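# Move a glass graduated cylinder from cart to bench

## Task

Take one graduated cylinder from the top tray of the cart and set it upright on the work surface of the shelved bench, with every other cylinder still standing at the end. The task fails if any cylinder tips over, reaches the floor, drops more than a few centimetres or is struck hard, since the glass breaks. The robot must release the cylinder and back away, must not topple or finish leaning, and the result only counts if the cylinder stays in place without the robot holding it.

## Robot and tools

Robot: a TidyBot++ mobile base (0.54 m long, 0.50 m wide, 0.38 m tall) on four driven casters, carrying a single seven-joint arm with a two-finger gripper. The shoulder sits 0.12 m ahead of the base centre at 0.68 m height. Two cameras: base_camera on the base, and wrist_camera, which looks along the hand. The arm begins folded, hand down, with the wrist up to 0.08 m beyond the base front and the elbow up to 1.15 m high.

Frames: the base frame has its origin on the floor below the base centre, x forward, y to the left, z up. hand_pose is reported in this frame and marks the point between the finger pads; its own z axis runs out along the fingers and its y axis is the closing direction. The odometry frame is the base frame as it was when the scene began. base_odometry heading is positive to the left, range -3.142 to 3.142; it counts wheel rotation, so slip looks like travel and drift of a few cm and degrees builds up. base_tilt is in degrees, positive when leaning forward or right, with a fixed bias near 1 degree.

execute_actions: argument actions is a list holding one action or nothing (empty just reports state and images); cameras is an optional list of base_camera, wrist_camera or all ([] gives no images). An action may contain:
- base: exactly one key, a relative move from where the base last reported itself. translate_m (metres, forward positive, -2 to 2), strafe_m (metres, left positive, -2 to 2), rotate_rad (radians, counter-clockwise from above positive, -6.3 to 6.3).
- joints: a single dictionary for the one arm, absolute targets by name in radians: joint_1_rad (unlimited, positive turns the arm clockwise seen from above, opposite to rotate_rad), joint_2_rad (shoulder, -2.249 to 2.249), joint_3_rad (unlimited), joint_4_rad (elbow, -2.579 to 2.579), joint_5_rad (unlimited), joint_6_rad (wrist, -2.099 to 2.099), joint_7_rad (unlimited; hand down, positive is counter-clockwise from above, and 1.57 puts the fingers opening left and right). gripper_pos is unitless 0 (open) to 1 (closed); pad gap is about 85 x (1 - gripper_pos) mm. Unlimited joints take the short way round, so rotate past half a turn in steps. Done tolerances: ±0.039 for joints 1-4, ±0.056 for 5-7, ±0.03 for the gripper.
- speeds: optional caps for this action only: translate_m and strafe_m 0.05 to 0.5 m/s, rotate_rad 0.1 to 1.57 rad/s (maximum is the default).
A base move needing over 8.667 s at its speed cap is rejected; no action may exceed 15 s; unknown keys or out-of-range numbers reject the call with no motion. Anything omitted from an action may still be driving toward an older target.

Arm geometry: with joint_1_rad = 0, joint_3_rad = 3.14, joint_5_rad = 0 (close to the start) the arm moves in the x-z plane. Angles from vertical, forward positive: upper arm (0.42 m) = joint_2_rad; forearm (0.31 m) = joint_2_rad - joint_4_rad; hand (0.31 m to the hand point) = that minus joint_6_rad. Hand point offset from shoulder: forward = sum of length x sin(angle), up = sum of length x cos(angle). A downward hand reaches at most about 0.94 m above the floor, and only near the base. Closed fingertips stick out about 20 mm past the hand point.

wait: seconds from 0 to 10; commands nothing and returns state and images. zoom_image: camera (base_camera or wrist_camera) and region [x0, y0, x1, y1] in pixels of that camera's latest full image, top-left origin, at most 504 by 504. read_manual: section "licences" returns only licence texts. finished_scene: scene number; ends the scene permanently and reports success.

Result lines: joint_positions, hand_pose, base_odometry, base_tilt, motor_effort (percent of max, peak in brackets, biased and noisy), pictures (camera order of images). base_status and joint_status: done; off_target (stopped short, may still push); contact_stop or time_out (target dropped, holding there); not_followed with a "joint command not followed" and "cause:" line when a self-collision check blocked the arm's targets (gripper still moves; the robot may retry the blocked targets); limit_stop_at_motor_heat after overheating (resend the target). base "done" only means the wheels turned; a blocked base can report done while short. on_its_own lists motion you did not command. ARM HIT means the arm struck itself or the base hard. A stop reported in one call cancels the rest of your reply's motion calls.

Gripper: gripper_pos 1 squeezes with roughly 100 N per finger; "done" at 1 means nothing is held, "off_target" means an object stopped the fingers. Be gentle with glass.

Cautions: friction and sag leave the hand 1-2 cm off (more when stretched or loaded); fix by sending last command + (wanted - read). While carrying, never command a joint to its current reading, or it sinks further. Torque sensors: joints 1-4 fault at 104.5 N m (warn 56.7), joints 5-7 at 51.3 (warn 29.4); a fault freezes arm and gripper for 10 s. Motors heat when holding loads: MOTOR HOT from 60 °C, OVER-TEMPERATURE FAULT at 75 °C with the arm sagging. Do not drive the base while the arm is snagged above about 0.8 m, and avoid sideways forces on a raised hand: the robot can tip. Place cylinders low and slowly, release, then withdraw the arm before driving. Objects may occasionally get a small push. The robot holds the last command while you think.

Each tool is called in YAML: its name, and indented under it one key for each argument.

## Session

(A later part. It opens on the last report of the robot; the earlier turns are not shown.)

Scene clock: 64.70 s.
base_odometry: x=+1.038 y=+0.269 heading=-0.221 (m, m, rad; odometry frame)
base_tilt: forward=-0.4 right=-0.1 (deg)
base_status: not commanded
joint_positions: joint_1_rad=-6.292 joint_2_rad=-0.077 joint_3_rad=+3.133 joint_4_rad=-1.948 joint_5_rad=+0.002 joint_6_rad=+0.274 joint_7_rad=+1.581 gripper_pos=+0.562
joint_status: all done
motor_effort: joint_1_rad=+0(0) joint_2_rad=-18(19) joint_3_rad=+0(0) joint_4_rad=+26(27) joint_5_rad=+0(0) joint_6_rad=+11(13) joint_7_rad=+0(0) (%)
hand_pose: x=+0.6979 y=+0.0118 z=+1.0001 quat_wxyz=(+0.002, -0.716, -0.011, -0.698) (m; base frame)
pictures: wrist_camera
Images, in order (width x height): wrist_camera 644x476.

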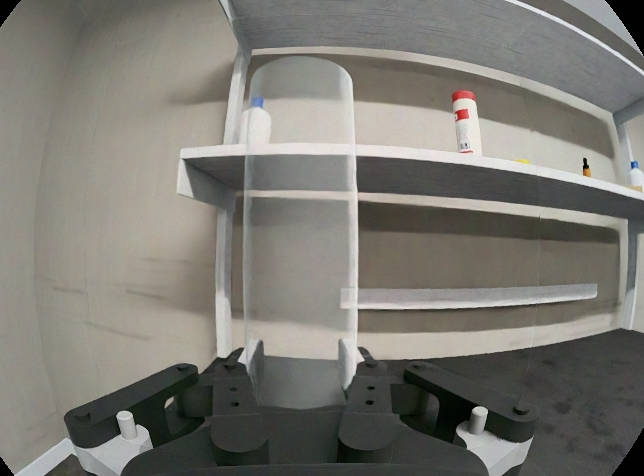

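execute_actions:
  actions:
    - {"joints":{"joint_4_rad":-1.99,"joint_6_rad":0.35}}
  cameras: []

execute_actions:
  actions:
    - {"joints":{"joint_4_rad":-2.03,"joint_6_rad":0.39}}
  cameras: ["wrist_camera"]

Scene clock: 65.60 s.
base_odometry: x=+1.038 y=+0.269 heading=-0.221 (m, m, rad; odometry frame)
base_tilt: forward=-0.4 right=-0.1 (deg)
base_status: not commanded
joint_positions: joint_1_rad=-6.292 joint_2_rad=-0.077 joint_3_rad=+3.133 joint_4_rad=-1.988 joint_5_rad=+0.002 joint_6_rad=+0.314 joint_7_rad=+1.581 gripper_pos=+0.562
joint_status: all done
motor_effort: joint_1_rad=+0(0) joint_2_rad=-17(19) joint_3_rad=+1(0) joint_4_rad=+26(27) joint_5_rad=+0(0) joint_6_rad=+12(12) joint_7_rad=+0(0) (%)
hand_pose: x=+0.6940 y=+0.0117 z=+0.9881 quat_wxyz=(+0.002, -0.716, -0.011, -0.698) (m; base frame)
pictures: none
No camera images: the call's "cameras" was empty. Leave "cameras" out to get every camera's image.

Scene clock: 66.30 s.
base_odometry: x=+1.038 y=+0.269 heading=-0.221 (m, m, rad; odometry frame)
base_tilt: forward=-0.4 right=-0.1 (deg)
base_status: not commanded
joint_positions: joint_1_rad=-6.292 joint_2_rad=-0.077 joint_3_rad=+3.133 joint_4_rad=-2.028 joint_5_rad=+0.002 joint_6_rad=+0.354 joint_7_rad=+1.581 gripper_pos=+0.562
joint_status: all done
motor_effort: joint_1_rad=+0(0) joint_2_rad=-18(19) joint_3_rad=+0(1) joint_4_rad=+26(26) joint_5_rad=+0(0) joint_6_rad=+11(12) joint_7_rad=+0(0) (%)
hand_pose: x=+0.6896 y=+0.0116 z=+0.9764 quat_wxyz=(+0.002, -0.716, -0.011, -0.698) (m; base frame)
pictures: wrist_camera
Images, in order (width x height): wrist_camera 644x476.

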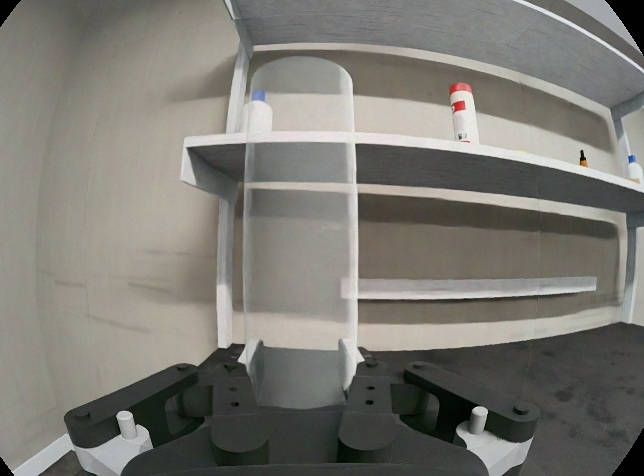

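execute_actions:
  actions:
    - {"base":{"translate_m":0.03},"speeds":{"translate_m":0.05}}
  cameras: []

execute_actions:
  actions:
    - {"joints":{"joint_4_rad":-2.07,"joint_6_rad":0.43}}
  cameras: []

execute_actions:
  actions:
    - {"joints":{"joint_4_rad":-2.11,"joint_6_rad":0.47}}
  cameras: ["wrist_camera"]

Scene clock: 67.73 s.
base_odometry: x=+1.068 y=+0.263 heading=-0.222 (m, m, rad; odometry frame)
base_tilt: forward=-0.4 right=-0.1 (deg)
base_status: done
joint_positions: joint_1_rad=-6.292 joint_2_rad=-0.077 joint_3_rad=+3.133 joint_4_rad=-2.028 joint_5_rad=+0.002 joint_6_rad=+0.354 joint_7_rad=+1.581 gripper_pos=+0.562
joint_status: not commanded
motor_effort: joint_1_rad=+0(2) joint_2_rad=-18(21) joint_3_rad=+0(2) joint_4_rad=+25(26) joint_5_rad=+0(0) joint_6_rad=+11(11) joint_7_rad=+0(1) (%)
hand_pose: x=+0.6894 y=+0.0116 z=+0.9769 quat_wxyz=(+0.002, -0.716, -0.011, -0.698) (m; base frame)
pictures: none
No camera images: the call's "cameras" was empty. Leave "cameras" out to get every camera's image.

Scene clock: 68.43 s.
base_odometry: x=+1.068 y=+0.263 heading=-0.222 (m, m, rad; odometry frame)
base_tilt: forward=-0.4 right=-0.1 (deg)
base_status: not commanded
joint_positions: joint_1_rad=-6.292 joint_2_rad=-0.078 joint_3_rad=+3.133 joint_4_rad=-2.065 joint_5_rad=+0.002 joint_6_rad=+0.398 joint_7_rad=+1.581 gripper_pos=+0.562
joint_status: all done
motor_effort: joint_1_rad=+0(1) joint_2_rad=-17(18) joint_3_rad=+0(0) joint_4_rad=+25(26) joint_5_rad=+0(0) joint_6_rad=+11(12) joint_7_rad=+0(0) (%)
hand_pose: x=+0.6849 y=+0.0116 z=+0.9681 quat_wxyz=(+0.002, -0.714, -0.011, -0.700) (m; base frame)
pictures: none
No camera images: the call's "cameras" was empty. Leave "cameras" out to get every camera's image.

Scene clock: 69.13 s.
base_odometry: x=+1.068 y=+0.263 heading=-0.222 (m, m, rad; odometry frame)
base_tilt: forward=-0.4 right=-0.1 (deg)
base_status: not commanded
joint_positions: joint_1_rad=-6.292 joint_2_rad=-0.080 joint_3_rad=+3.133 joint_4_rad=-2.093 joint_5_rad=+0.002 joint_6_rad=+0.446 joint_7_rad=+1.581 gripper_pos=+0.562
joint_status: all done
motor_effort: joint_1_rad=+0(0) joint_2_rad=-16(17) joint_3_rad=-1(0) joint_4_rad=+23(26) joint_5_rad=+0(0) joint_6_rad=+10(11) joint_7_rad=+0(0) (%)
hand_pose: x=+0.6805 y=+0.0115 z=+0.9683 quat_wxyz=(+0.002, -0.705, -0.011, -0.709) (m; base frame)
pictures: wrist_camera
Images, in order (width x height): wrist_camera 644x476.

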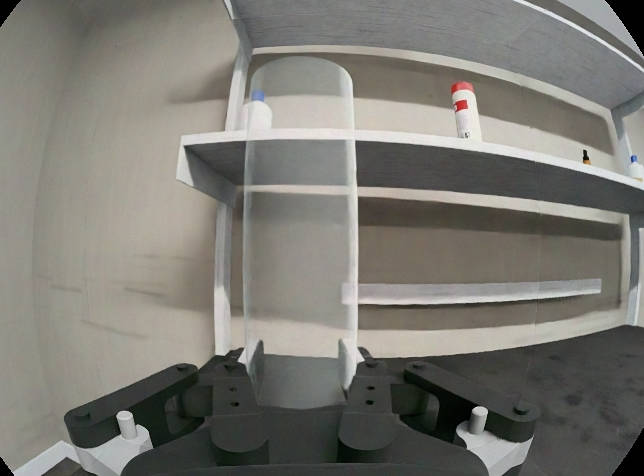

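Contact at ~0.968. Level back and release.

execute_actions:
  actions:
    - {"joints":{"joint_4_rad":-2.055,"joint_6_rad":0.37}}
  cameras: ["wrist_camera"]

Scene clock: 70.70 s.
base_odometry: x=+1.068 y=+0.263 heading=-0.222 (m, m, rad; odometry frame)
base_tilt: forward=-0.4 right=-0.1 (deg)
base_status: not commanded
joint_positions: joint_1_rad=-6.292 joint_2_rad=-0.081 joint_3_rad=+3.133 joint_4_rad=-2.066 joint_5_rad=+0.002 joint_6_rad=+0.393 joint_7_rad=+1.581 gripper_pos=+0.562
joint_status: all done
motor_effort: joint_1_rad=+0(0) joint_2_rad=-16(17) joint_3_rad=-1(0) joint_4_rad=+23(24) joint_5_rad=+0(0) joint_6_rad=+10(10) joint_7_rad=+0(0) (%)
hand_pose: x=+0.6838 y=+0.0116 z=+0.9677 quat_wxyz=(+0.002, -0.715, -0.011, -0.699) (m; base frame)
pictures: wrist_camera
Images, in order (width x height): wrist_camera 644x476.

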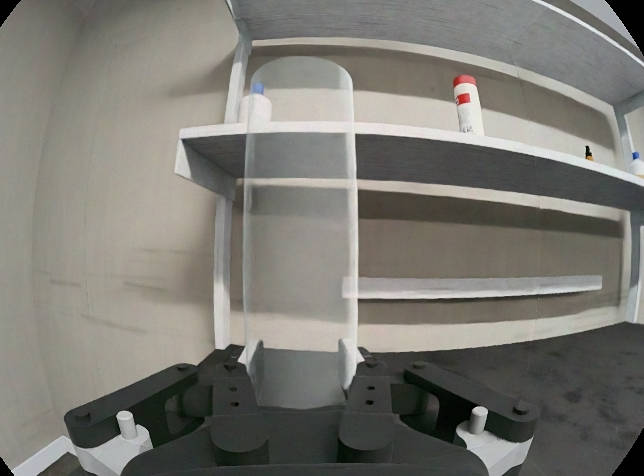

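execute_actions:
  actions:
    - {"joints":{"gripper_pos":0.35}}
  cameras: ["wrist_camera"]

execute_actions:
  actions:
    - {"joints":{"gripper_pos":0.0}}
  cameras: ["wrist_camera"]

Scene clock: 71.77 s.
base_odometry: x=+1.068 y=+0.263 heading=-0.222 (m, m, rad; odometry frame)
base_tilt: forward=-0.4 right=-0.1 (deg)
base_status: not commanded
joint_positions: joint_1_rad=-6.292 joint_2_rad=-0.081 joint_3_rad=+3.133 joint_4_rad=-2.066 joint_5_rad=+0.002 joint_6_rad=+0.393 joint_7_rad=+1.581 gripper_pos=+0.350
joint_status: all done
motor_effort: joint_1_rad=+0(1) joint_2_rad=-16(16) joint_3_rad=-1(1) joint_4_rad=+23(24) joint_5_rad=+0(0) joint_6_rad=+9(10) joint_7_rad=+0(0) (%)
hand_pose: x=+0.6838 y=+0.0116 z=+0.9676 quat_wxyz=(+0.002, -0.715, -0.011, -0.699) (m; base frame)
pictures: wrist_camera
Images, in order (width x height): wrist_camera 644x476.

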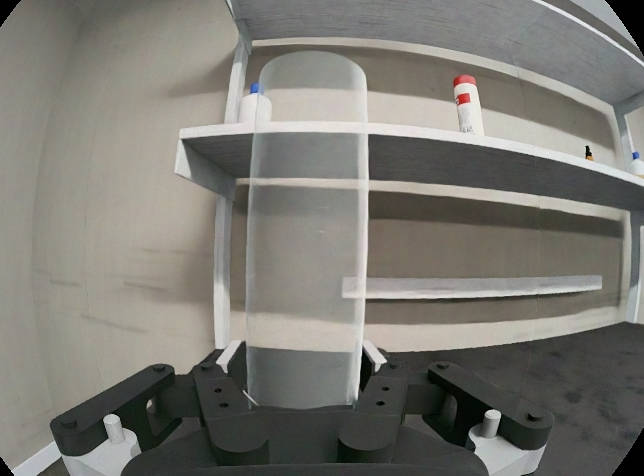

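Scene clock: 72.50 s.
base_odometry: x=+1.068 y=+0.263 heading=-0.222 (m, m, rad; odometry frame)
base_tilt: forward=-0.4 right=-0.1 (deg)
base_status: not commanded
joint_positions: joint_1_rad=-6.292 joint_2_rad=-0.081 joint_3_rad=+3.133 joint_4_rad=-2.066 joint_5_rad=+0.002 joint_6_rad=+0.393 joint_7_rad=+1.581 gripper_pos=+0.000
joint_status: all done
motor_effort: joint_1_rad=+0(0) joint_2_rad=-15(16) joint_3_rad=+0(1) joint_4_rad=+23(23) joint_5_rad=+0(0) joint_6_rad=+9(9) joint_7_rad=+0(1) (%)
hand_pose: x=+0.6838 y=+0.0116 z=+0.9676 quat_wxyz=(+0.002, -0.715, -0.011, -0.699) (m; base frame)
pictures: wrist_camera
Images, in order (width x height): wrist_camera 644x476.

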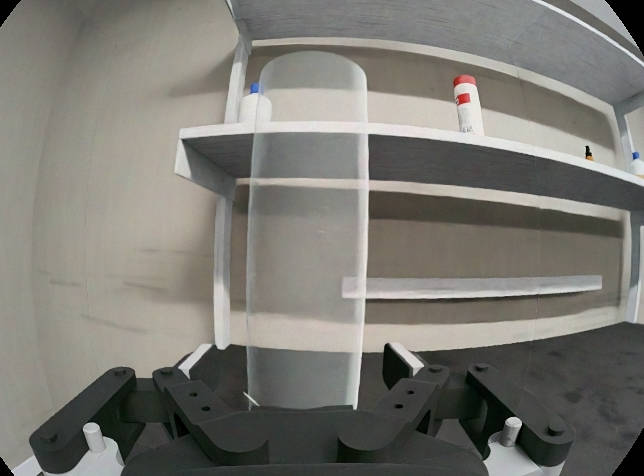

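execute_actions:
  actions:
    - {"base":{"translate_m":-0.5},"speeds":{"translate_m":0.25}}
  cameras: ["wrist_camera"]

Scene clock: 75.47 s.
base_odometry: x=+0.580 y=+0.372 heading=-0.221 (m, m, rad; odometry frame)
base_tilt: forward=-0.4 right=-0.1 (deg)
base_status: done
joint_positions: joint_1_rad=-6.292 joint_2_rad=-0.089 joint_3_rad=+3.133 joint_4_rad=-2.066 joint_5_rad=+0.002 joint_6_rad=+0.392 joint_7_rad=+1.581 gripper_pos=+0.000
joint_status: not commanded
motor_effort: joint_1_rad=+0(1) joint_2_rad=-16(19) joint_3_rad=+0(1) joint_4_rad=+23(24) joint_5_rad=+0(0) joint_6_rad=+9(10) joint_7_rad=+0(1) (%)
hand_pose: x=+0.6813 y=+0.0117 z=+0.9725 quat_wxyz=(+0.002, -0.712, -0.011, -0.702) (m; base frame)
pictures: wrist_camera
Images, in order (width x height): wrist_camera 644x476.

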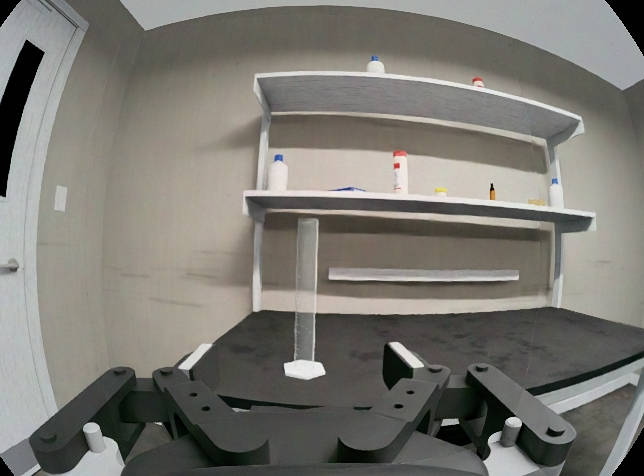

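finished_scene:
  scene: 2

The scene is finished: the task was done.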